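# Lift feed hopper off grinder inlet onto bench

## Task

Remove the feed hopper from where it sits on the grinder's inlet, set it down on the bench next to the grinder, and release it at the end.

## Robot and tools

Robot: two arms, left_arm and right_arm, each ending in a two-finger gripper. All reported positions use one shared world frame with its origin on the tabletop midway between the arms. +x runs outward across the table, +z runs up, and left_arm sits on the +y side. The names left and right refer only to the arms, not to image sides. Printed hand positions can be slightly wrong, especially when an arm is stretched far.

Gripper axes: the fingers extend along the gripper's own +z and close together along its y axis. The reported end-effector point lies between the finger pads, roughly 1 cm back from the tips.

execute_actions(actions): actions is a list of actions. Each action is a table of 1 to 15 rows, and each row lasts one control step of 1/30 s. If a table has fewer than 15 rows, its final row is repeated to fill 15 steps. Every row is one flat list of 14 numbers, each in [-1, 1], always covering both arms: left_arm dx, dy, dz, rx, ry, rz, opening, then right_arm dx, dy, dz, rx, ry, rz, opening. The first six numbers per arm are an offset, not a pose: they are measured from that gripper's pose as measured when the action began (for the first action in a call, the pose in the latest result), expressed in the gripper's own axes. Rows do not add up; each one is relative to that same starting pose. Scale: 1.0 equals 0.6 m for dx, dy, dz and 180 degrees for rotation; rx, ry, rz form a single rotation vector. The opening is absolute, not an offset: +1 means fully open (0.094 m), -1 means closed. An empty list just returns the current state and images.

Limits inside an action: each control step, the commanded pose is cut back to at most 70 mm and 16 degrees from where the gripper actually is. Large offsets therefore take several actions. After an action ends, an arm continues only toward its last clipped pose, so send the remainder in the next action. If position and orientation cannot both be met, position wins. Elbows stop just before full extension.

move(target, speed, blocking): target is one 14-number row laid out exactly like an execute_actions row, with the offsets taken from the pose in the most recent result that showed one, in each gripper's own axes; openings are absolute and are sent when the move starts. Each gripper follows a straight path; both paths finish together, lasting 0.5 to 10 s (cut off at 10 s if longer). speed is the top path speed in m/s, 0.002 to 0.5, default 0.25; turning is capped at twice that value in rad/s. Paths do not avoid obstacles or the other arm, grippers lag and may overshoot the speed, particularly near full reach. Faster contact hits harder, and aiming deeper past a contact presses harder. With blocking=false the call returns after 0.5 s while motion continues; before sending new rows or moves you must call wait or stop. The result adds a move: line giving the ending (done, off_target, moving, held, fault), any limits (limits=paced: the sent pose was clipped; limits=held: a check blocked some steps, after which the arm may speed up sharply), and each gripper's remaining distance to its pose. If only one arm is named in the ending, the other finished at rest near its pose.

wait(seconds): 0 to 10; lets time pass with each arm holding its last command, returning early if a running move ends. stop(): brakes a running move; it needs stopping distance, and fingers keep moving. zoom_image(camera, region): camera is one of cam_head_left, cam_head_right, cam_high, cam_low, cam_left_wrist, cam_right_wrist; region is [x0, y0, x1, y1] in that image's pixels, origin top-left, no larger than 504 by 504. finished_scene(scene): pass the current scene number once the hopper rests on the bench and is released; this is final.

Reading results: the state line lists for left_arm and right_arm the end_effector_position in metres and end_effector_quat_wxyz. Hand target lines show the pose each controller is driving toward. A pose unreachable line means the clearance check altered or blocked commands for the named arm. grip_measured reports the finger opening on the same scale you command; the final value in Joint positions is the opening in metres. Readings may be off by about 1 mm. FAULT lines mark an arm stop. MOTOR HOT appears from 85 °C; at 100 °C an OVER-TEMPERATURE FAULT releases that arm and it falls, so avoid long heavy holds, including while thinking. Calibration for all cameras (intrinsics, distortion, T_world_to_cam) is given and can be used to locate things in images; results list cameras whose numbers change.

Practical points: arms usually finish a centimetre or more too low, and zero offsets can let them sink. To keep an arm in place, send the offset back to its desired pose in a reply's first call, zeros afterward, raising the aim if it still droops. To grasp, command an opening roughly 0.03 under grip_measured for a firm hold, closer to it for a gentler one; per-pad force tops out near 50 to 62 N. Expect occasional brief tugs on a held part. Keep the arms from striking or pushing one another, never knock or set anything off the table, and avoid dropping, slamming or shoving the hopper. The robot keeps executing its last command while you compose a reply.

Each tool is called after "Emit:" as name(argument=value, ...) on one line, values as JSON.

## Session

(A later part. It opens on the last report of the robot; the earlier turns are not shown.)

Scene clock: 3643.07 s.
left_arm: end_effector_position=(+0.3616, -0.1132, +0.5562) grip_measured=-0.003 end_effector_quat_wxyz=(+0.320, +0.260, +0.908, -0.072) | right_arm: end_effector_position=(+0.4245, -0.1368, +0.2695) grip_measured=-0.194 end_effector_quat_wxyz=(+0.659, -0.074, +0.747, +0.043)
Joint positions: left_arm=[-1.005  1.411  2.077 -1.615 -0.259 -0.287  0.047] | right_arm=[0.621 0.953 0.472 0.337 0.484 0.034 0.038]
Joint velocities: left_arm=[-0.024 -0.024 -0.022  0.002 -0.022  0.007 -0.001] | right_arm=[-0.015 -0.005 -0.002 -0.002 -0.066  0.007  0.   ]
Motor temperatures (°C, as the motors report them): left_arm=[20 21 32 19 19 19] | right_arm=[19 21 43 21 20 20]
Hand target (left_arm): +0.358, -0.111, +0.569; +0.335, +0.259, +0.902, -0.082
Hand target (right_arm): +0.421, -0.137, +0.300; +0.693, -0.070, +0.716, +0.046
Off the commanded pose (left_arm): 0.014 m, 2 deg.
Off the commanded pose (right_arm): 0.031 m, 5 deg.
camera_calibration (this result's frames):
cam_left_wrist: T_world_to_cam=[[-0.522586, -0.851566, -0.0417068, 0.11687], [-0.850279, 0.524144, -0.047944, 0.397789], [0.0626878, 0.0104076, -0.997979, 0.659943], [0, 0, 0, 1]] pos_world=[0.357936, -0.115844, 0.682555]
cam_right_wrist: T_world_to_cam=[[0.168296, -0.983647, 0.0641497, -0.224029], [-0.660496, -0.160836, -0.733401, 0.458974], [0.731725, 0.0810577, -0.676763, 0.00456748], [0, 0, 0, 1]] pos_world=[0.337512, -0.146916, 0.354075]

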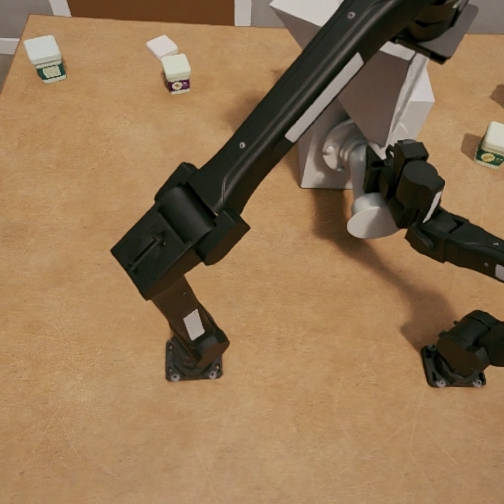

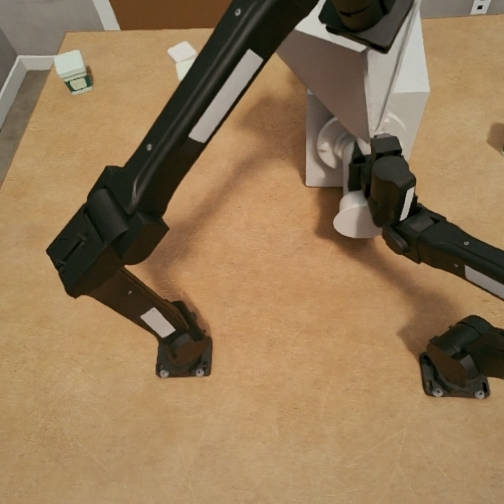

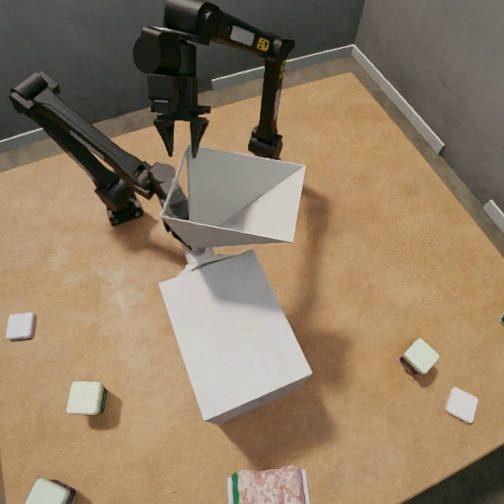

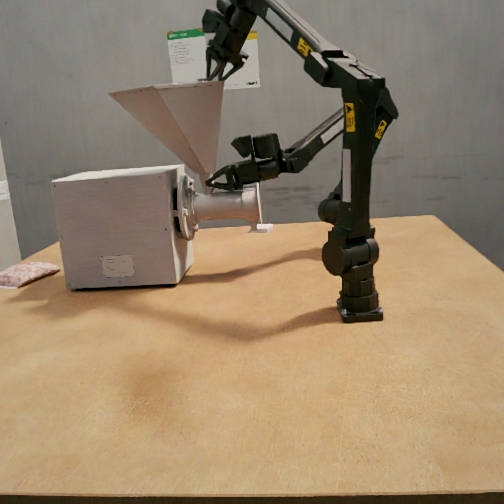

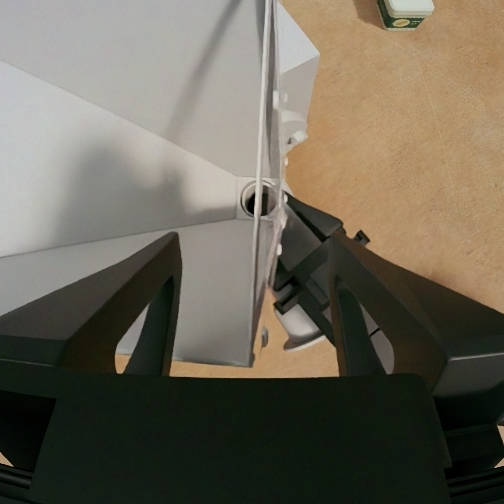

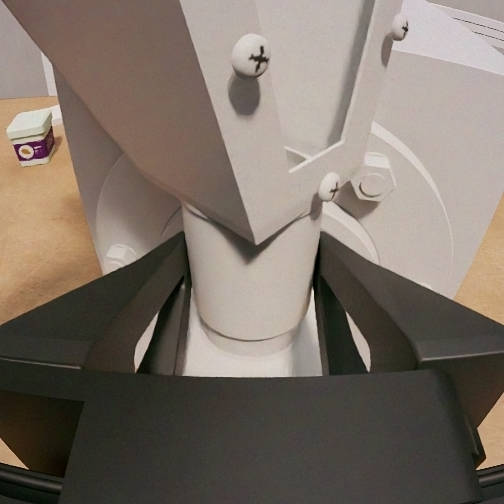

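Emit:
execute_actions(actions=[[[0.008,0,0.010,0,-0.011,0,0.0, -0.05,0,-0.012,0,-0.03,0,-0.4]],[[0.008,0,0.010,0,-0.011,0,0.0, -0.05,0,-0.012,0,-0.03,0,-0.4]]])

Scene clock: 3655.57 s.
left_arm: end_effector_position=(+0.3676, -0.1148, +0.5316) grip_measured=-0.003 end_effector_quat_wxyz=(+0.339, +0.254, +0.903, -0.072) | right_arm: end_effector_position=(+0.4244, -0.1368, +0.2702) grip_measured=-0.194 end_effector_quat_wxyz=(+0.661, -0.075, +0.746, +0.041)
Joint positions: left_arm=[-1.005  1.351  1.921 -1.483 -0.283 -0.281  0.047] | right_arm=[0.622 0.953 0.472 0.34  0.487 0.027 0.038]
Joint velocities: left_arm=[ 0.005 -0.015  0.007  0.002  0.007 -0.081 -0.001] | right_arm=[-0.005 -0.015 -0.002 -0.007 -0.066 -0.037  0.   ]
Motor temperatures (°C, as the motors report them): left_arm=[20 21 31 19 19 19] | right_arm=[19 21 43 21 20 20]
Hand target (left_arm): +0.365, -0.114, +0.529; +0.336, +0.257, +0.903, -0.072
Hand target (right_arm): +0.421, -0.137, +0.300; +0.694, -0.071, +0.715, +0.046
Off the commanded pose (left_arm): 0.004 m, 0 deg.
Off the commanded pose (right_arm): 0.031 m, 5 deg.
camera_calibration (this result's frames):
cam_left_wrist: T_world_to_cam=[[-0.513006, -0.856948, -0.0496528, 0.117738], [-0.852473, 0.515397, -0.0874969, 0.423326], [0.100571, -0.00255876, -0.994927, 0.617977], [0, 0, 0, 1]] pos_world=[0.359123, -0.115704, 0.657727]
cam_right_wrist: T_world_to_cam=[[0.167126, -0.9834, 0.0706662, -0.225314], [-0.657772, -0.164604, -0.735012, 0.458227], [0.734442, 0.0763573, -0.674362, 0.00264753], [0, 0, 0, 1]] pos_world=[0.33712, -0.14635, 0.35451]

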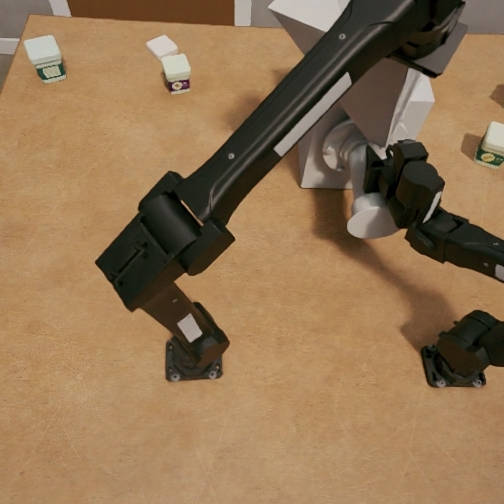

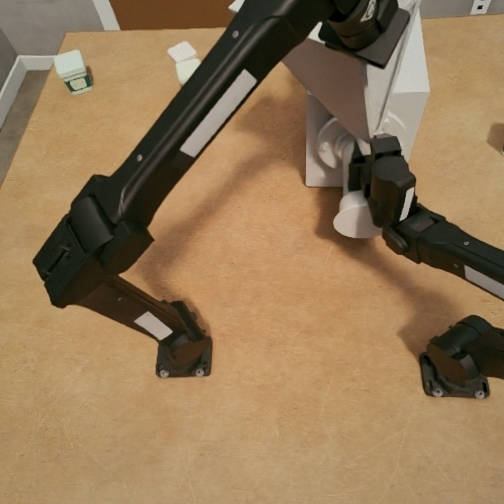

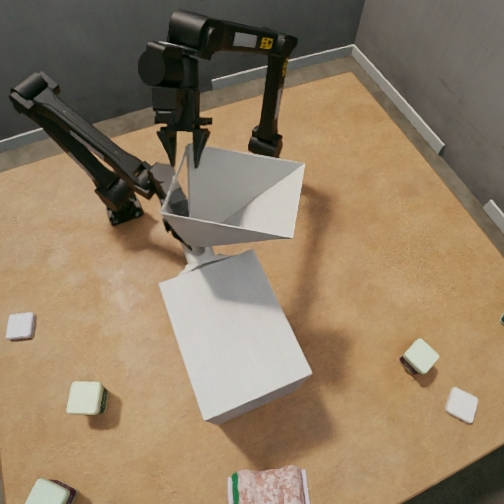

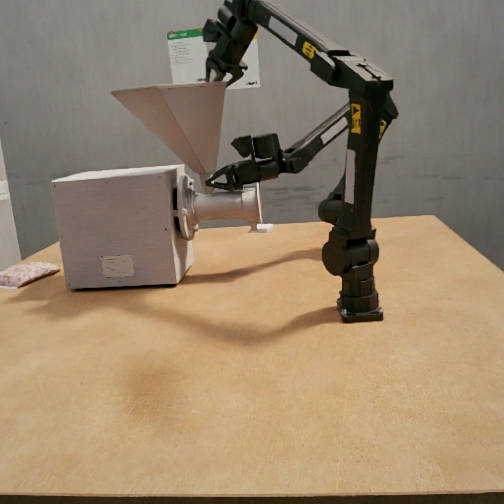

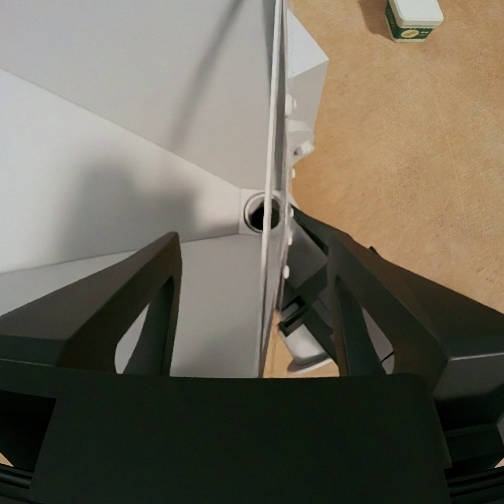

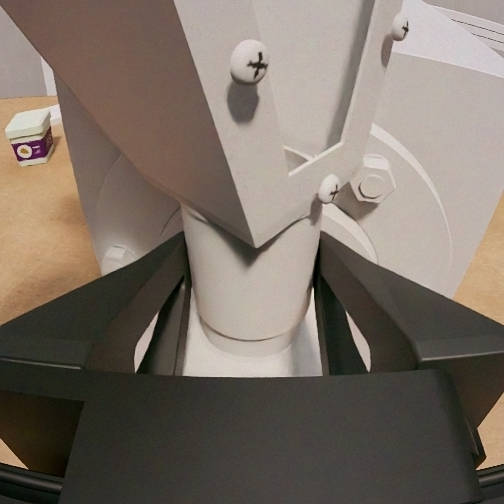

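Emit:
zoom_image(camera="cam_low", region=[150, 0, 310, 160])

Emit:
zoom_image(camera="cam_high", region=[120, 60, 280, 220])

Region (150, 0, 310, 160) of cam_low's 504x504 image, scaled by 3.150, with more detail than that image has.

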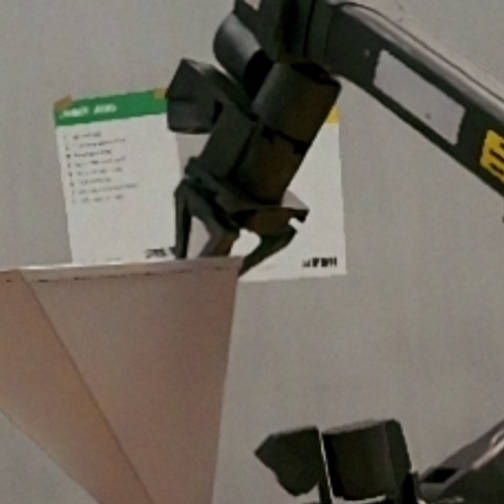

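Region (120, 60, 280, 220) of cam_high's 504x504 image, scaled by 3.150, with more detail than that image has.

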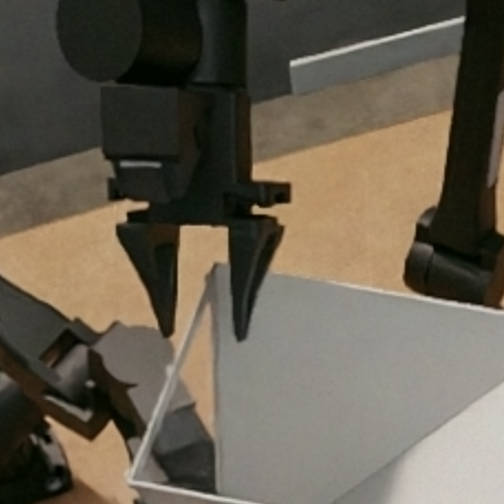

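Emit:
execute_actions(actions=[[[-0.025,0,0.03,0,-0.008,0,0.0, -0.05,0,-0.012,0,-0.03,0,-0.4]]])

Scene clock: 3683.03 s.
left_arm: end_effector_position=(+0.3806, -0.1264, +0.5273) grip_measured=-0.003 end_effector_quat_wxyz=(+0.347, +0.256, +0.899, -0.075) | right_arm: end_effector_position=(+0.4245, -0.1366, +0.2705) grip_measured=-0.194 end_effector_quat_wxyz=(+0.662, -0.076, +0.745, +0.040)
Joint positions: left_arm=[-0.997  1.374  1.92  -1.439 -0.28  -0.266  0.047] | right_arm=[0.623 0.954 0.471 0.347 0.488 0.023 0.038]
Joint velocities: left_arm=[ 0.015 -0.005 -0.002  0.007  0.022 -0.037 -0.001] | right_arm=[-0.005 -0.005 -0.002 -0.017  0.051 -0.022 -0.001]
Motor temperatures (°C, as the motors report them): left_arm=[20 21 30 19 19 19] | right_arm=[19 21 43 21 20 20]
Hand target (left_arm): +0.387, -0.127, +0.528; +0.350, +0.254, +0.899, -0.075
Hand target (right_arm): +0.421, -0.137, +0.300; +0.694, -0.073, +0.715, +0.043
Off the commanded pose (left_arm): 0.007 m, 0 deg.
Off the commanded pose (right_arm): 0.031 m, 5 deg.
camera_calibration (this result's frames):
cam_left_wrist: T_world_to_cam=[[-0.516624, -0.85478, -0.0495105, 0.115818], [-0.848382, 0.518845, -0.105106, 0.448162], [0.115531, -0.0122965, -0.993228, 0.604506], [0, 0, 0, 1]] pos_world=[0.370208, -0.126095, 0.653251]
cam_right_wrist: T_world_to_cam=[[0.167262, -0.983268, 0.0721588, -0.225634], [-0.654821, -0.165508, -0.737439, 0.457819], [0.737043, 0.0760943, -0.671548, 0.000946386], [0, 0, 0, 1]] pos_world=[0.336832, -0.146157, 0.354531]

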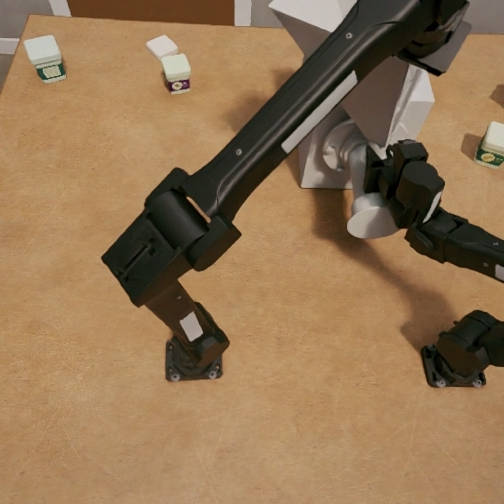

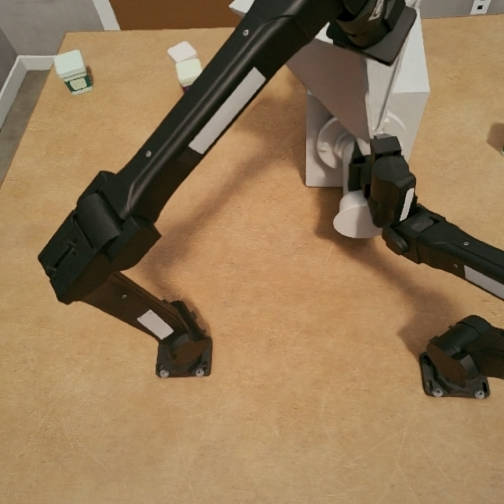

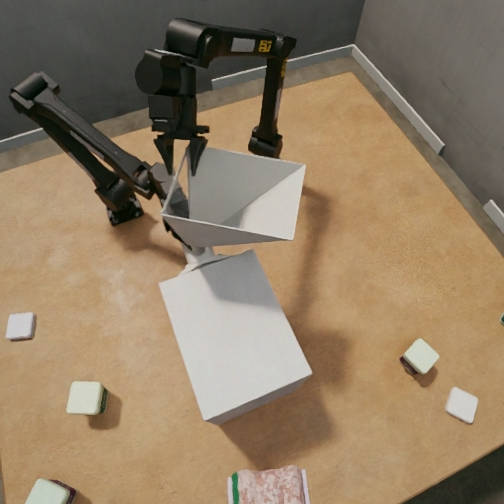

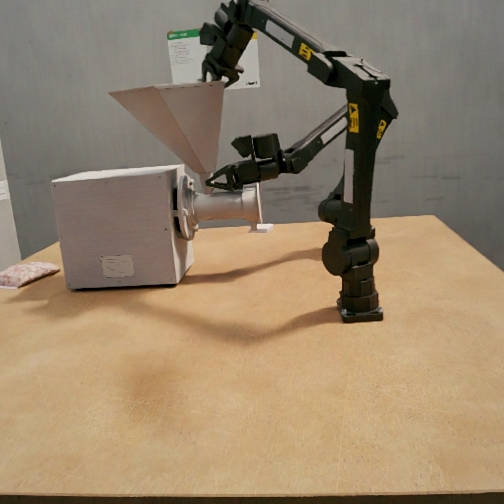

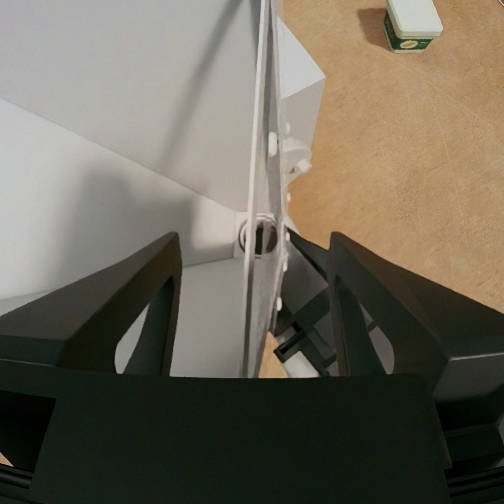

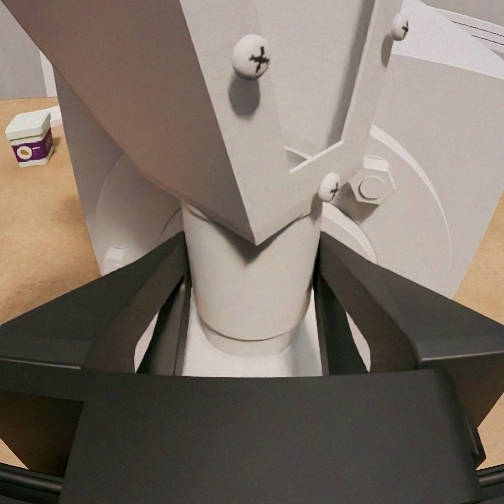

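Emit:
zoom_image(camera="cam_low", region=[160, 20, 290, 150])

Emit:
zoom_image(camera="cam_high", region=[130, 90, 260, 220])

Region (160, 20, 290, 150) of cam_low's 504x504 image, scaled by 3.877, with more detail than that image has.

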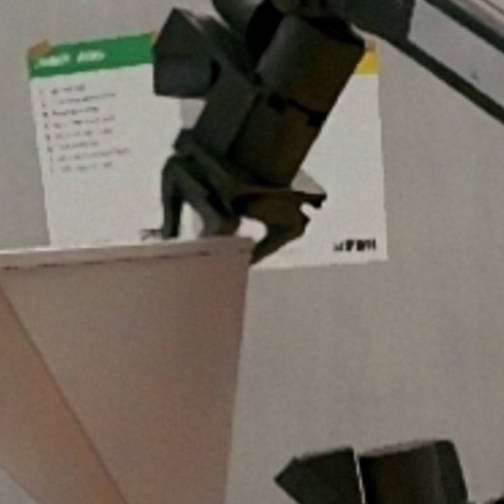

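Region (130, 90, 260, 220) of cam_high's 504x504 image, scaled by 3.877, with more detail than that image has.

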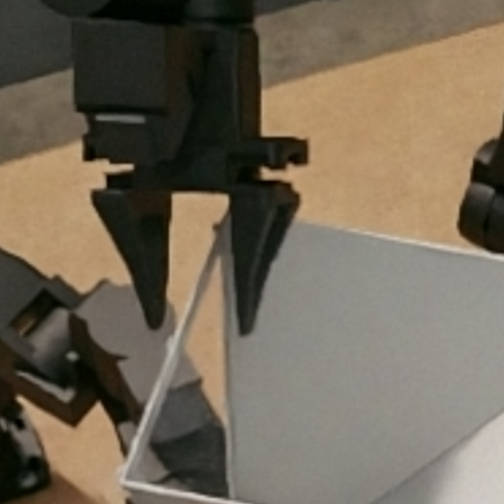

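Emit:
execute_actions(actions=[[[-0.02,0,-0.02,0,-0.008,0,-0.6, -0.05,0,-0.012,0,-0.03,0,-0.4]],[[-0.02,0,-0.02,0,-0.008,0,-0.85, -0.05,0,-0.012,0,-0.03,0,-0.4]],[[-0.02,0,-0.02,0,-0.008,0,-1, -0.05,0,-0.012,0,-0.03,0,-0.4]]])

Scene clock: 3699.87 s.
left_arm: end_effector_position=(+0.3764, -0.1309, +0.5284) grip_measured=-0.904 end_effector_quat_wxyz=(+0.344, +0.260, +0.898, -0.082) | right_arm: end_effector_position=(+0.4242, -0.1369, +0.2723) grip_measured=-0.195 end_effector_quat_wxyz=(+0.668, -0.076, +0.739, +0.040)
Joint positions: left_arm=[-1.005  1.376  1.926 -1.441 -0.269 -0.269  0.004] | right_arm=[0.623 0.955 0.466 0.37  0.488 0.014 0.038]
Joint velocities: left_arm=[-0.005  0.005 -0.002 -0.007  0.007  0.037 -0.   ] | right_arm=[-0.005 -0.005 -0.002 -0.002  0.051 -0.007 -0.   ]
Motor temperatures (°C, as the motors report them): left_arm=[20 21 30 19 19 19] | right_arm=[19 21 43 21 20 20]
Hand target (left_arm): +0.379, -0.128, +0.544; +0.359, +0.259, +0.893, -0.075
Hand target (right_arm): +0.420, -0.137, +0.301; +0.697, -0.073, +0.712, +0.043
Off the commanded pose (left_arm): 0.017 m, 2 deg.
Off the commanded pose (right_arm): 0.029 m, 5 deg.
camera_calibration (this result's frames):
cam_left_wrist: T_world_to_cam=[[-0.528157, -0.848241, -0.0392052, 0.109571], [-0.842165, 0.529164, -0.103648, 0.445346], [0.108665, -0.0217254, -0.993841, 0.6077], [0, 0, 0, 1]] pos_world=[0.36689, -0.129516, 0.654413]
cam_right_wrist: T_world_to_cam=[[0.167178, -0.983203, 0.0732419, -0.226196], [-0.64344, -0.165089, -0.747483, 0.456852], [0.747018, 0.0778356, -0.660231, -0.00468406], [0, 0, 0, 1]] pos_world=[0.335271, -0.14661, 0.354963]

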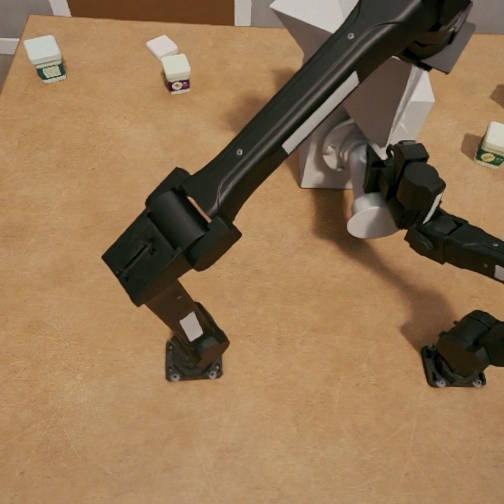

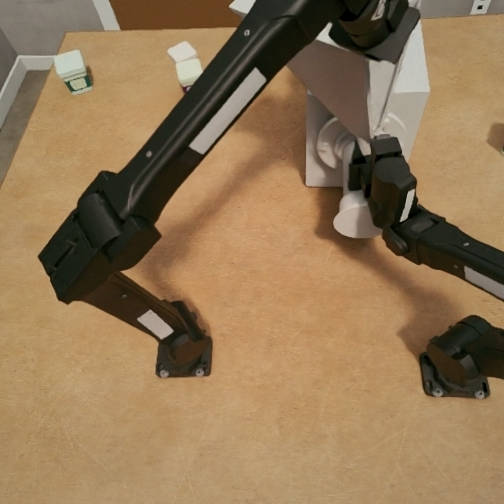

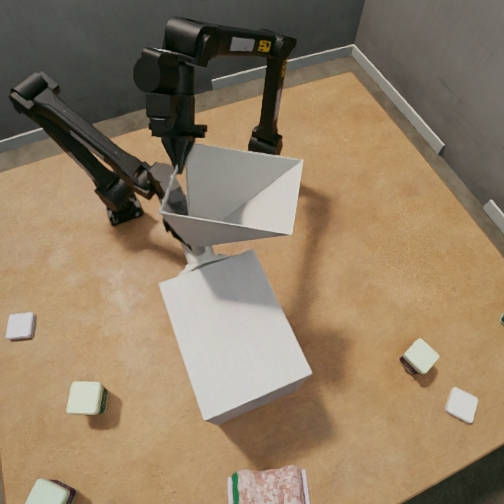

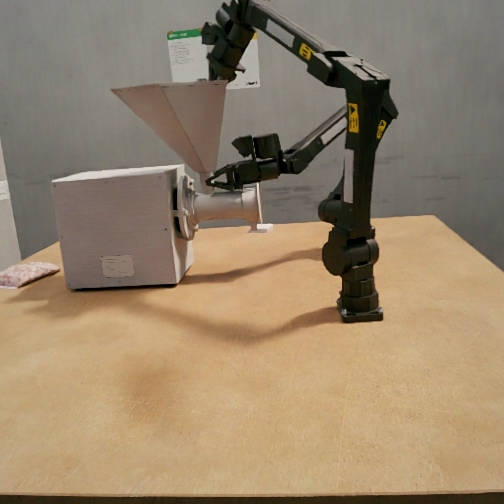

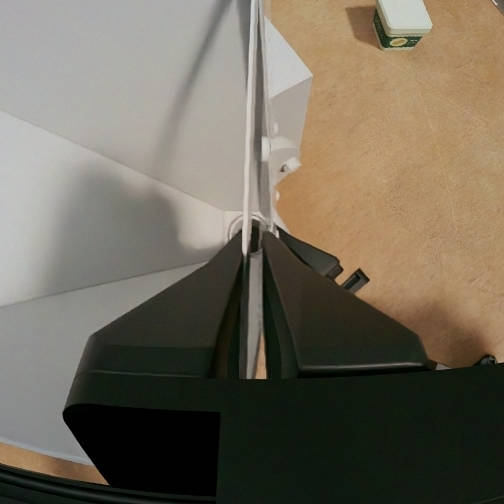

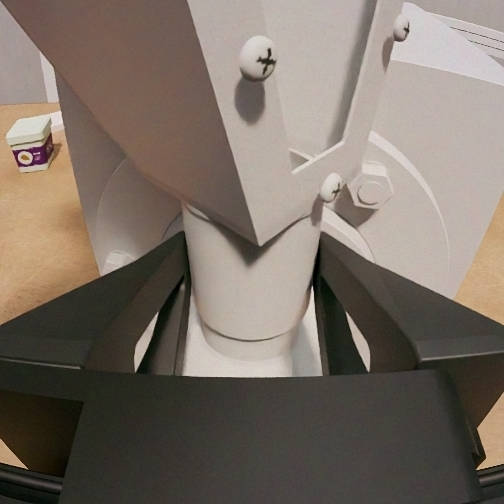

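Emit:
execute_actions(actions=[[[-0.0495,0.0024,-0.0561,0,-0.008,0,-1, -0.055,0,-0.010,0,-0.04,0,-0.4]],[[-0.0495,0.0024,-0.0561,0,-0.008,0,-1, -0.055,0,-0.010,0,-0.04,0,-0.4]]])

Scene clock: 3708.73 s.
left_arm: end_effector_position=(+0.3836, -0.1447, +0.5424) grip_measured=-0.911 end_effector_quat_wxyz=(+0.304, +0.260, +0.914, -0.065) | right_arm: end_effector_position=(+0.4240, -0.1368, +0.2835) grip_measured=-0.195 end_effector_quat_wxyz=(+0.698, -0.066, +0.711, +0.053)
Joint positions: left_arm=[-1.005  1.517  2.164 -1.632 -0.254 -0.296  0.004] | right_arm=[ 0.622  0.97   0.442  0.504  0.485 -0.005  0.038]
Joint velocities: left_arm=[-0.024  0.015 -0.012  0.002 -0.007  0.007  0.001] | right_arm=[-0.024 -0.005 -0.012 -0.002  0.037  0.022  0.   ]
Motor temperatures (°C, as the motors report them): left_arm=[20 21 32 19 20 19] | right_arm=[19 21 43 21 20 20]
Hand target (left_arm): +0.379, -0.136, +0.580; +0.338, +0.259, +0.901, -0.079
Hand target (right_arm): +0.420, -0.137, +0.311; +0.727, -0.068, +0.682, +0.050
Off the commanded pose (left_arm): 0.039 m, 4 deg.
Off the commanded pose (right_arm): 0.028 m, 5 deg.
camera_calibration (this result's frames):
cam_left_wrist: T_world_to_cam=[[-0.521073, -0.852296, -0.0455495, 0.102375], [-0.85279, 0.522085, -0.0132991, 0.414262], [0.0351154, 0.0319144, -0.998874, 0.659237], [0, 0, 0, 1]] pos_world=[0.383474, -0.150065, 0.668667]
cam_right_wrist: T_world_to_cam=[[0.165834, -0.985032, 0.047018, -0.219206], [-0.581699, -0.136209, -0.801919, 0.458318], [0.79632, 0.105635, -0.59558, -0.0325544], [0, 0, 0, 1]] pos_world=[0.328878, -0.150059, 0.358452]

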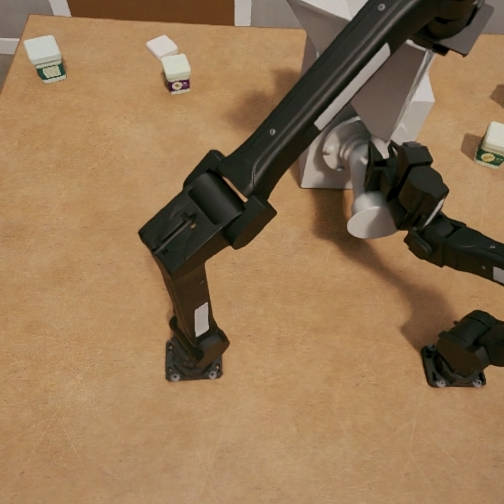

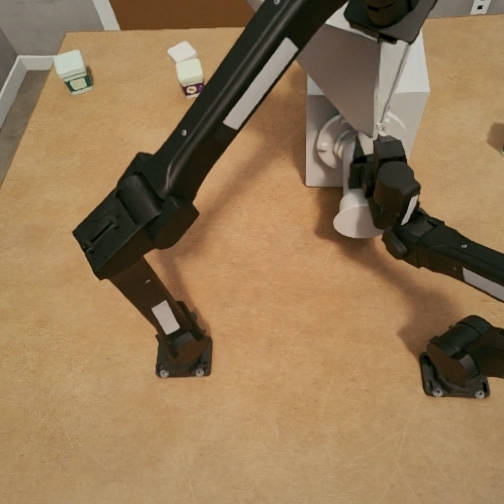

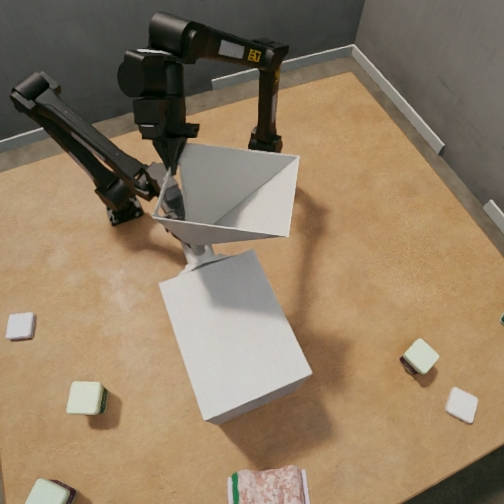

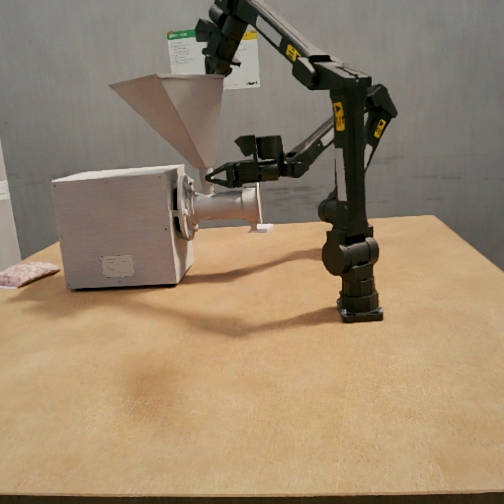

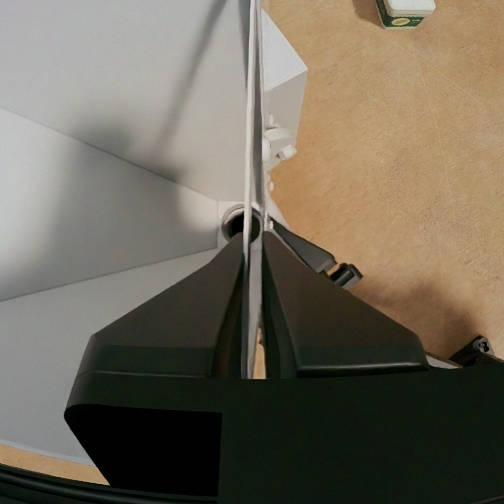

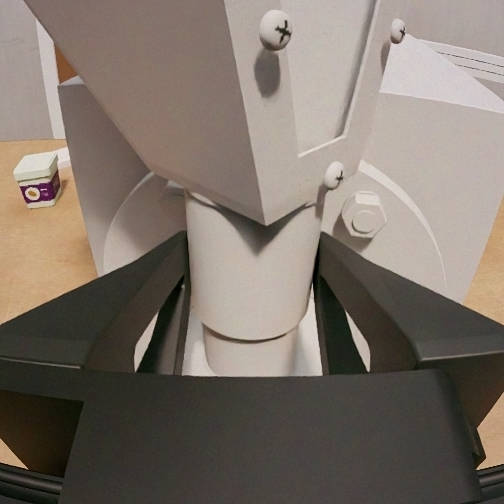

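Emit:
execute_actions(actions=[[[-0.017,0.011,-0.080,0,-0.02,0,-1, -0.055,0,-0.010,0,-0.04,0,-0.4]],[[-0.017,0.006,-0.080,0,-0.02,0,-1, -0.055,0,-0.010,0,-0.04,0,-0.4]]])

Scene clock: 3730.93 s.
left_arm: end_effector_position=(+0.3743, -0.1405, +0.5519) grip_measured=-0.911 end_effector_quat_wxyz=(+0.301, +0.258, +0.916, -0.061) | right_arm: end_effector_position=(+0.4235, -0.1366, +0.2941) grip_measured=-0.195 end_effector_quat_wxyz=(+0.725, -0.068, +0.684, +0.053)
Joint positions: left_arm=[-1.02   1.524  2.208 -1.684 -0.268 -0.315  0.004] | right_arm=[ 0.622  0.991  0.426  0.629  0.481 -0.055  0.038]
Joint velocities: left_arm=[-0.005 -0.015 -0.002  0.022 -0.037 -0.007  0.   ] | right_arm=[ 0.005 -0.005  0.002 -0.002 -0.037  0.051 -0.001]
Motor temperatures (°C, as the motors report them): left_arm=[20 21 34 19 20 19] | right_arm=[19 21 43 21 20 20]
Hand target (left_arm): +0.362, -0.128, +0.590; +0.333, +0.256, +0.904, -0.074
Hand target (right_arm): +0.417, -0.138, +0.321; +0.754, -0.062, +0.652, +0.057
Off the commanded pose (left_arm): 0.044 m, 4 deg.
Off the commanded pose (right_arm): 0.028 m, 5 deg.
joint sent to its limit (left arm) — the command would take joint 4 (wrist pitch) past its lower limit, so that joint was sent only as far as its limit.
camera_calibration (this result's frames):
cam_left_wrist: T_world_to_cam=[[-0.514078, -0.856256, -0.0504913, 0.10111], [-0.857209, 0.514944, -0.00497992, 0.400267], [0.0302643, 0.0407216, -0.998712, 0.671902], [0, 0, 0, 1]] pos_world=[0.374757, -0.1469, 0.678135]
cam_right_wrist: T_world_to_cam=[[0.164656, -0.984695, 0.0571362, -0.221794], [-0.51727, -0.135527, -0.845023, 0.452081], [0.839834, 0.109583, -0.531668, -0.0626218], [0, 0, 0, 1]] pos_world=[0.322959, -0.150268, 0.361397]

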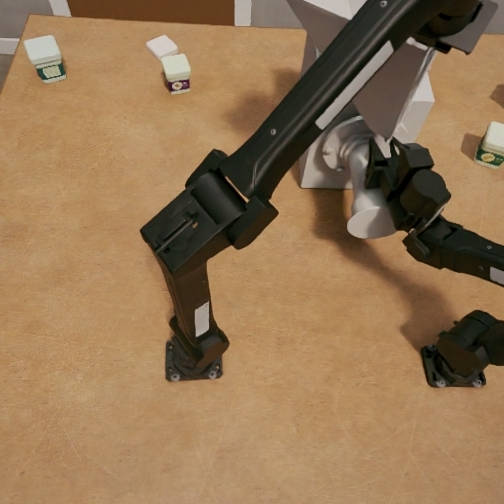

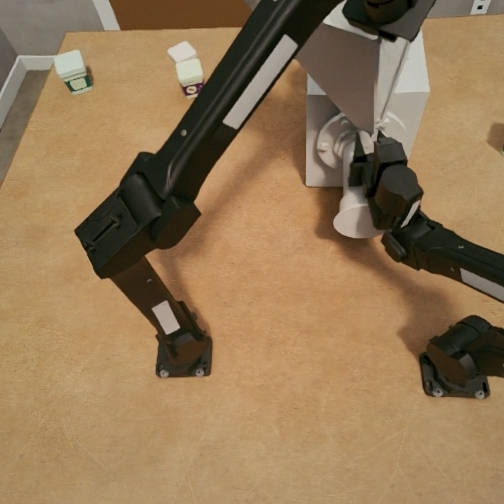

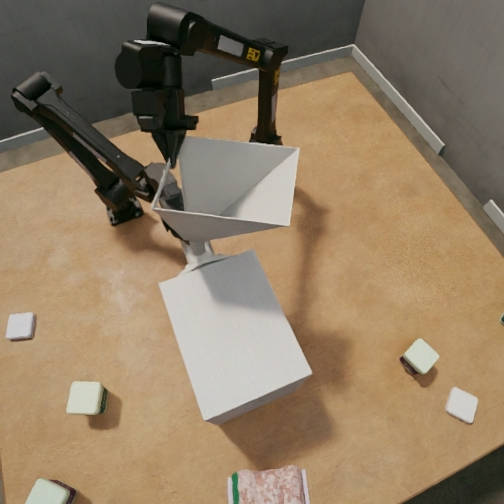

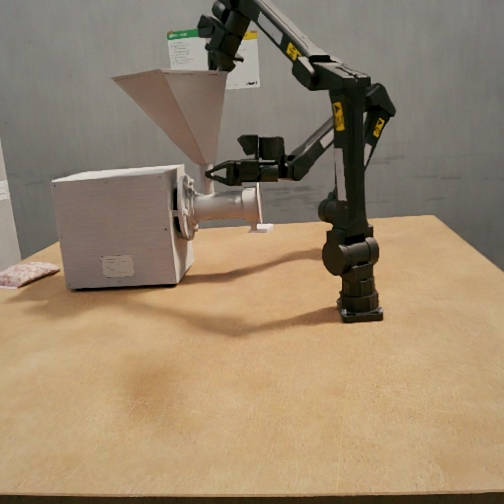

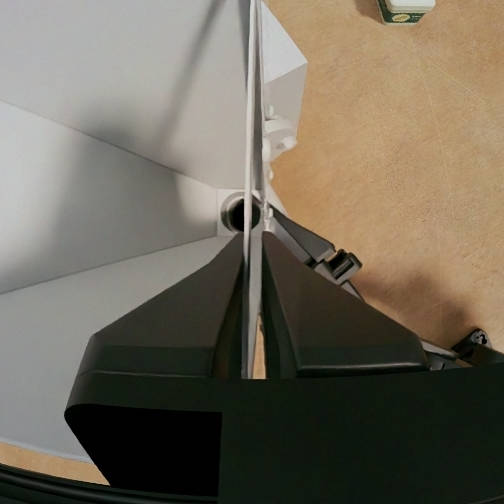

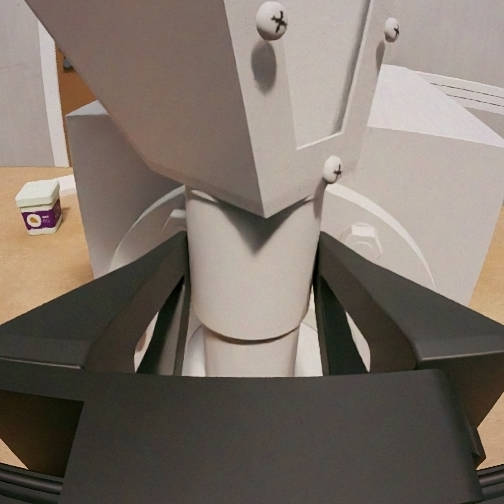

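Emit:
execute_actions(actions=[[[-0.017,0.004,-0.080,0,-0.035,0,-1, -0.055,0,-0.010,0,-0.035,0,-0.4]],[[-0.017,0.004,-0.080,0,-0.035,0,-1, -0.055,0,-0.010,0,-0.03,0,-0.4]]])

Scene clock: 3741.63 s.
left_arm: end_effector_position=(+0.3668, -0.1468, +0.5546) grip_measured=-0.912 end_effector_quat_wxyz=(+0.317, +0.257, +0.912, -0.047) | right_arm: end_effector_position=(+0.4230, -0.1368, +0.2971) grip_measured=-0.195 end_effector_quat_wxyz=(+0.732, -0.065, +0.676, +0.056)
Joint positions: left_arm=[-1.059  1.523  2.207 -1.68  -0.328 -0.334  0.004] | right_arm=[ 0.622  0.996  0.421  0.662  0.48  -0.06   0.038]
Joint velocities: left_arm=[ 0.005 -0.015  0.017  0.012 -0.051  0.066  0.   ] | right_arm=[-0.005 -0.015  0.007  0.017 -0.022  0.007  0.   ]
Motor temperatures (°C, as the motors report them): left_arm=[20 22 34 19 20 19] | right_arm=[19 21 42 21 20 20]
Hand target (left_arm): +0.352, -0.132, +0.596; +0.359, +0.254, +0.895, -0.070
Hand target (right_arm): +0.415, -0.138, +0.328; +0.761, -0.063, +0.644, +0.056
Off the commanded pose (left_arm): 0.048 m, 6 deg.
Off the commanded pose (right_arm): 0.033 m, 5 deg.
camera_calibration (this result's frames):
cam_left_wrist: T_world_to_cam=[[-0.503903, -0.859652, -0.0841462, 0.106432], [-0.861075, 0.507623, -0.0294841, 0.411046], [0.0680605, 0.057599, -0.996017, 0.662211], [0, 0, 0, 1]] pos_world=[0.362503, -0.155305, 0.680648]
cam_right_wrist: T_world_to_cam=[[0.16408, -0.985164, 0.0503049, -0.21991], [-0.500586, -0.127098, -0.856306, 0.451788], [0.849995, 0.115321, -0.514014, -0.0693245], [0, 0, 0, 1]] pos_world=[0.321167, -0.151231, 0.362298]

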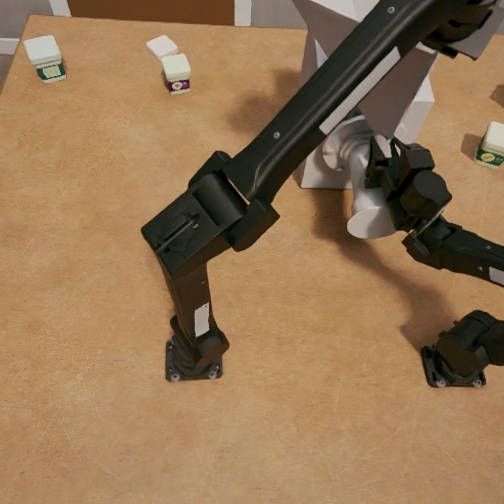

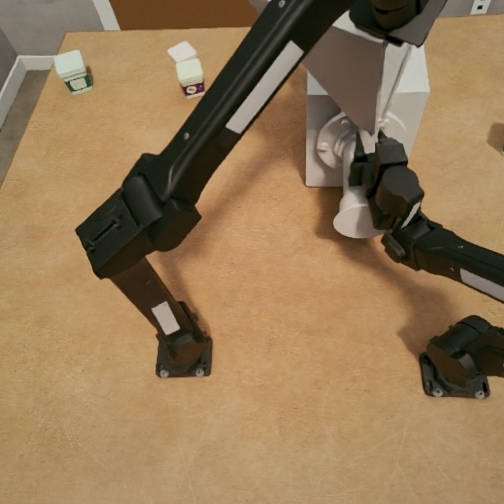

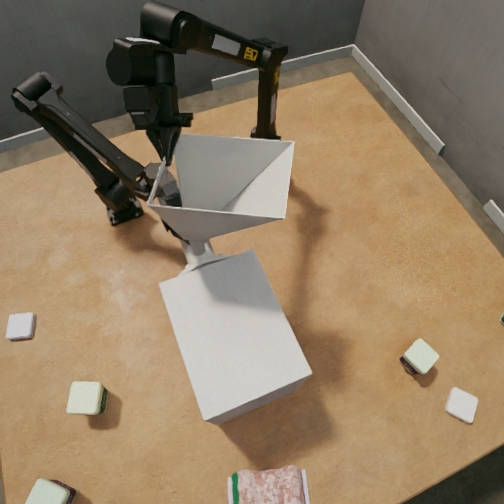

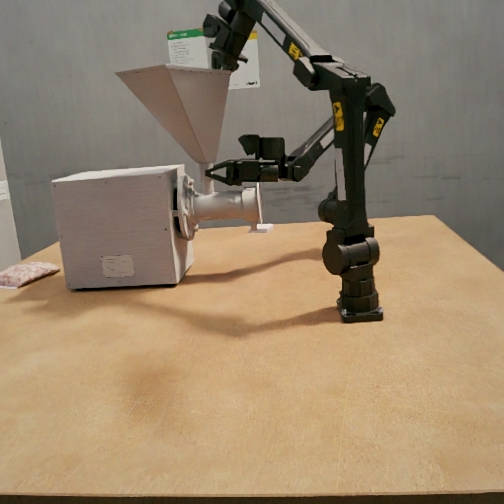

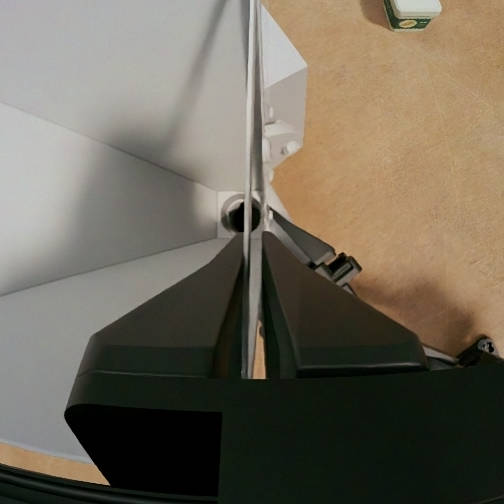

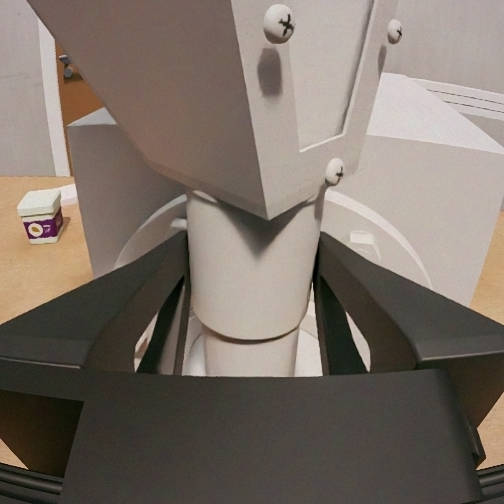

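Emit:
zoom_image(camera="cam_low", region=[160, 100, 320, 260])

Region (160, 100, 320, 260) of cam_low's 504x504 image, scaled by 3.150, with more detail than that image has.

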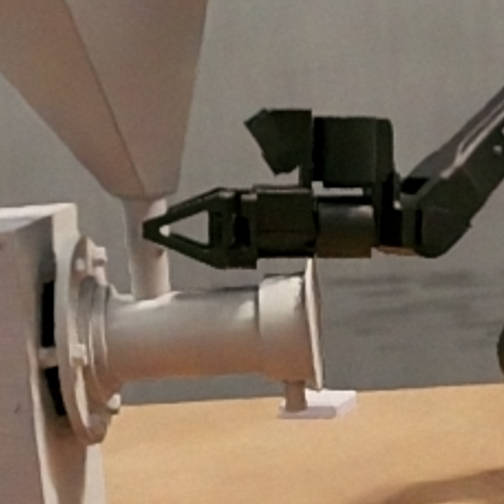

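Emit:
execute_actions(actions=[[[-0.0385,0.018,-0.0647,0,-0.05,0,-1, -0.06,0,-0.010,0,-0.045,0,-0.4]],[[-0.0385,0.012,-0.0647,0,-0.05,0,-1, -0.06,0,-0.010,0,-0.045,0,-0.4]]])

Scene clock: 3766.90 s.
left_arm: end_effector_position=(+0.3598, -0.1483, +0.5690) grip_measured=-0.913 end_effector_quat_wxyz=(+0.356, +0.254, +0.897, -0.059) | right_arm: end_effector_position=(+0.4167, -0.1414, +0.3126) grip_measured=-0.195 end_effector_quat_wxyz=(+0.771, -0.062, +0.631, +0.052)
Joint positions: left_arm=[-1.087  1.475  2.158 -1.6   -0.371 -0.331  0.004] | right_arm=[ 0.621  1.023  0.389  0.856  0.478 -0.133  0.038]
Joint velocities: left_arm=[-0.005 -0.005  0.017 -0.027 -0.007 -0.022 -0.001] | right_arm=[-0.005 -0.005 -0.007  0.002  0.037  0.007  0.001]
Motor temperatures (°C, as the motors report them): left_arm=[20 22 32 19 21 19] | right_arm=[19 21 42 21 19 20]
Hand target (left_arm): +0.362, -0.138, +0.605; +0.406, +0.246, +0.877, -0.072
Hand target (right_arm): +0.412, -0.139, +0.339; +0.794, -0.059, +0.602, +0.059
Off the commanded pose (left_arm): 0.038 m, 7 deg.
Off the commanded pose (right_arm): 0.027 m, 4 deg.
camera_calibration (this result's frames):
cam_left_wrist: T_world_to_cam=[[-0.502039, -0.861011, -0.0813409, 0.100367], [-0.853286, 0.508459, -0.115641, 0.452568], [0.140927, 0.0113508, -0.989955, 0.640598], [0, 0, 0, 1]] pos_world=[0.346281, -0.150967, 0.694662]
cam_right_wrist: T_world_to_cam=[[0.149509, -0.986984, 0.0592434, -0.22116], [-0.395942, -0.114665, -0.911088, 0.436518], [0.906022, 0.112759, -0.407932, -0.112348], [0, 0, 0, 1]] pos_world=[0.307691, -0.155559, 0.364978]

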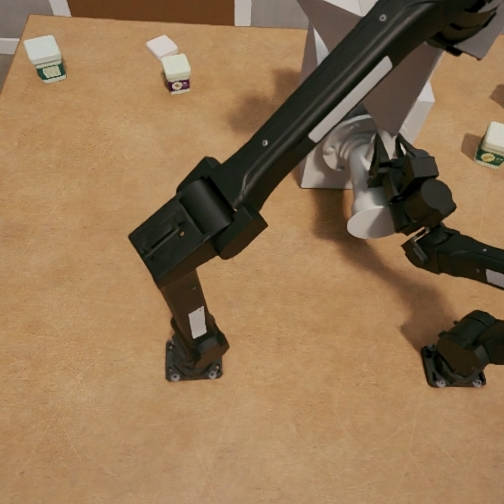

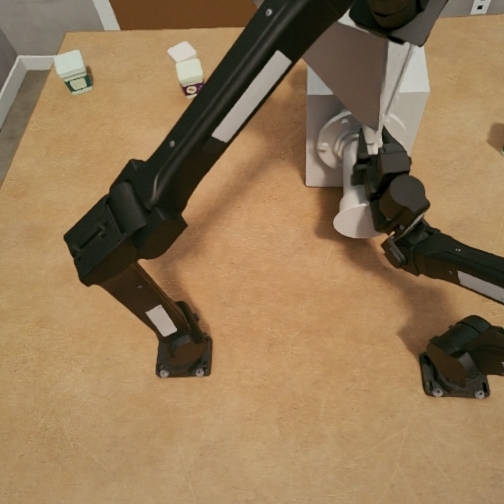

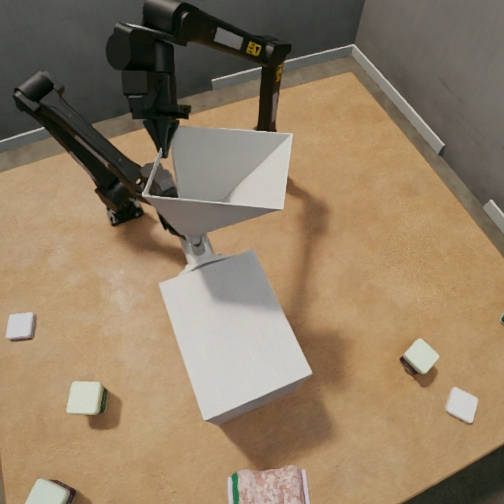

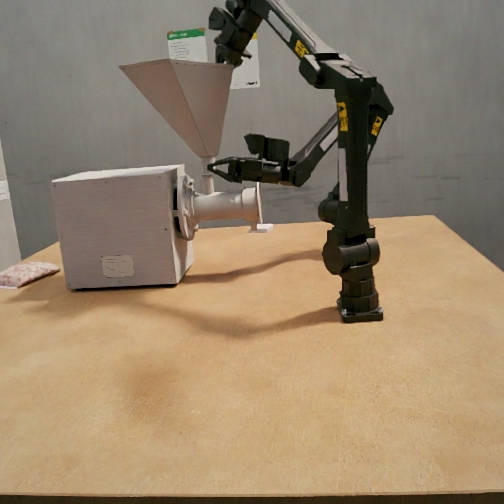

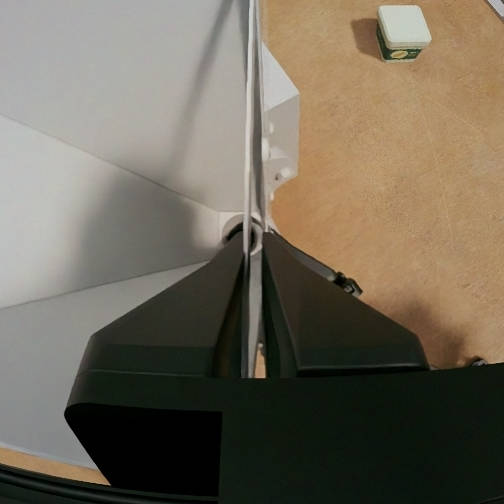

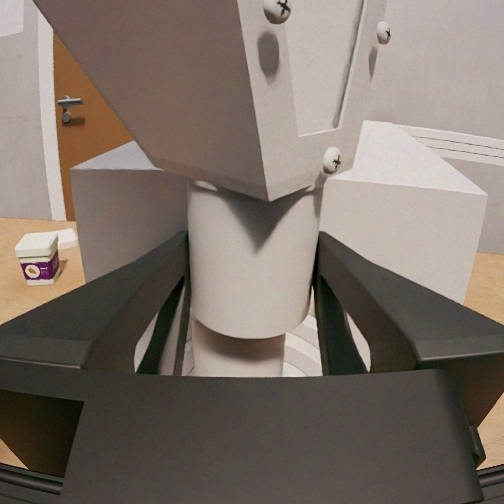

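Emit:
zoom_image(camera="cam_low", region=[160, 100, 320, 260])

Region (160, 100, 320, 260) of cam_low's 504x504 image, scaled by 3.150, with more detail than that image has.

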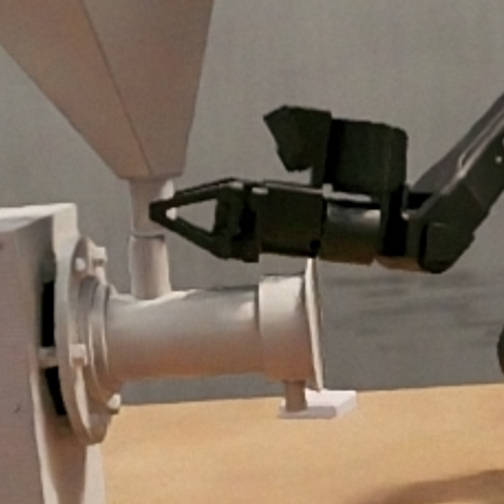

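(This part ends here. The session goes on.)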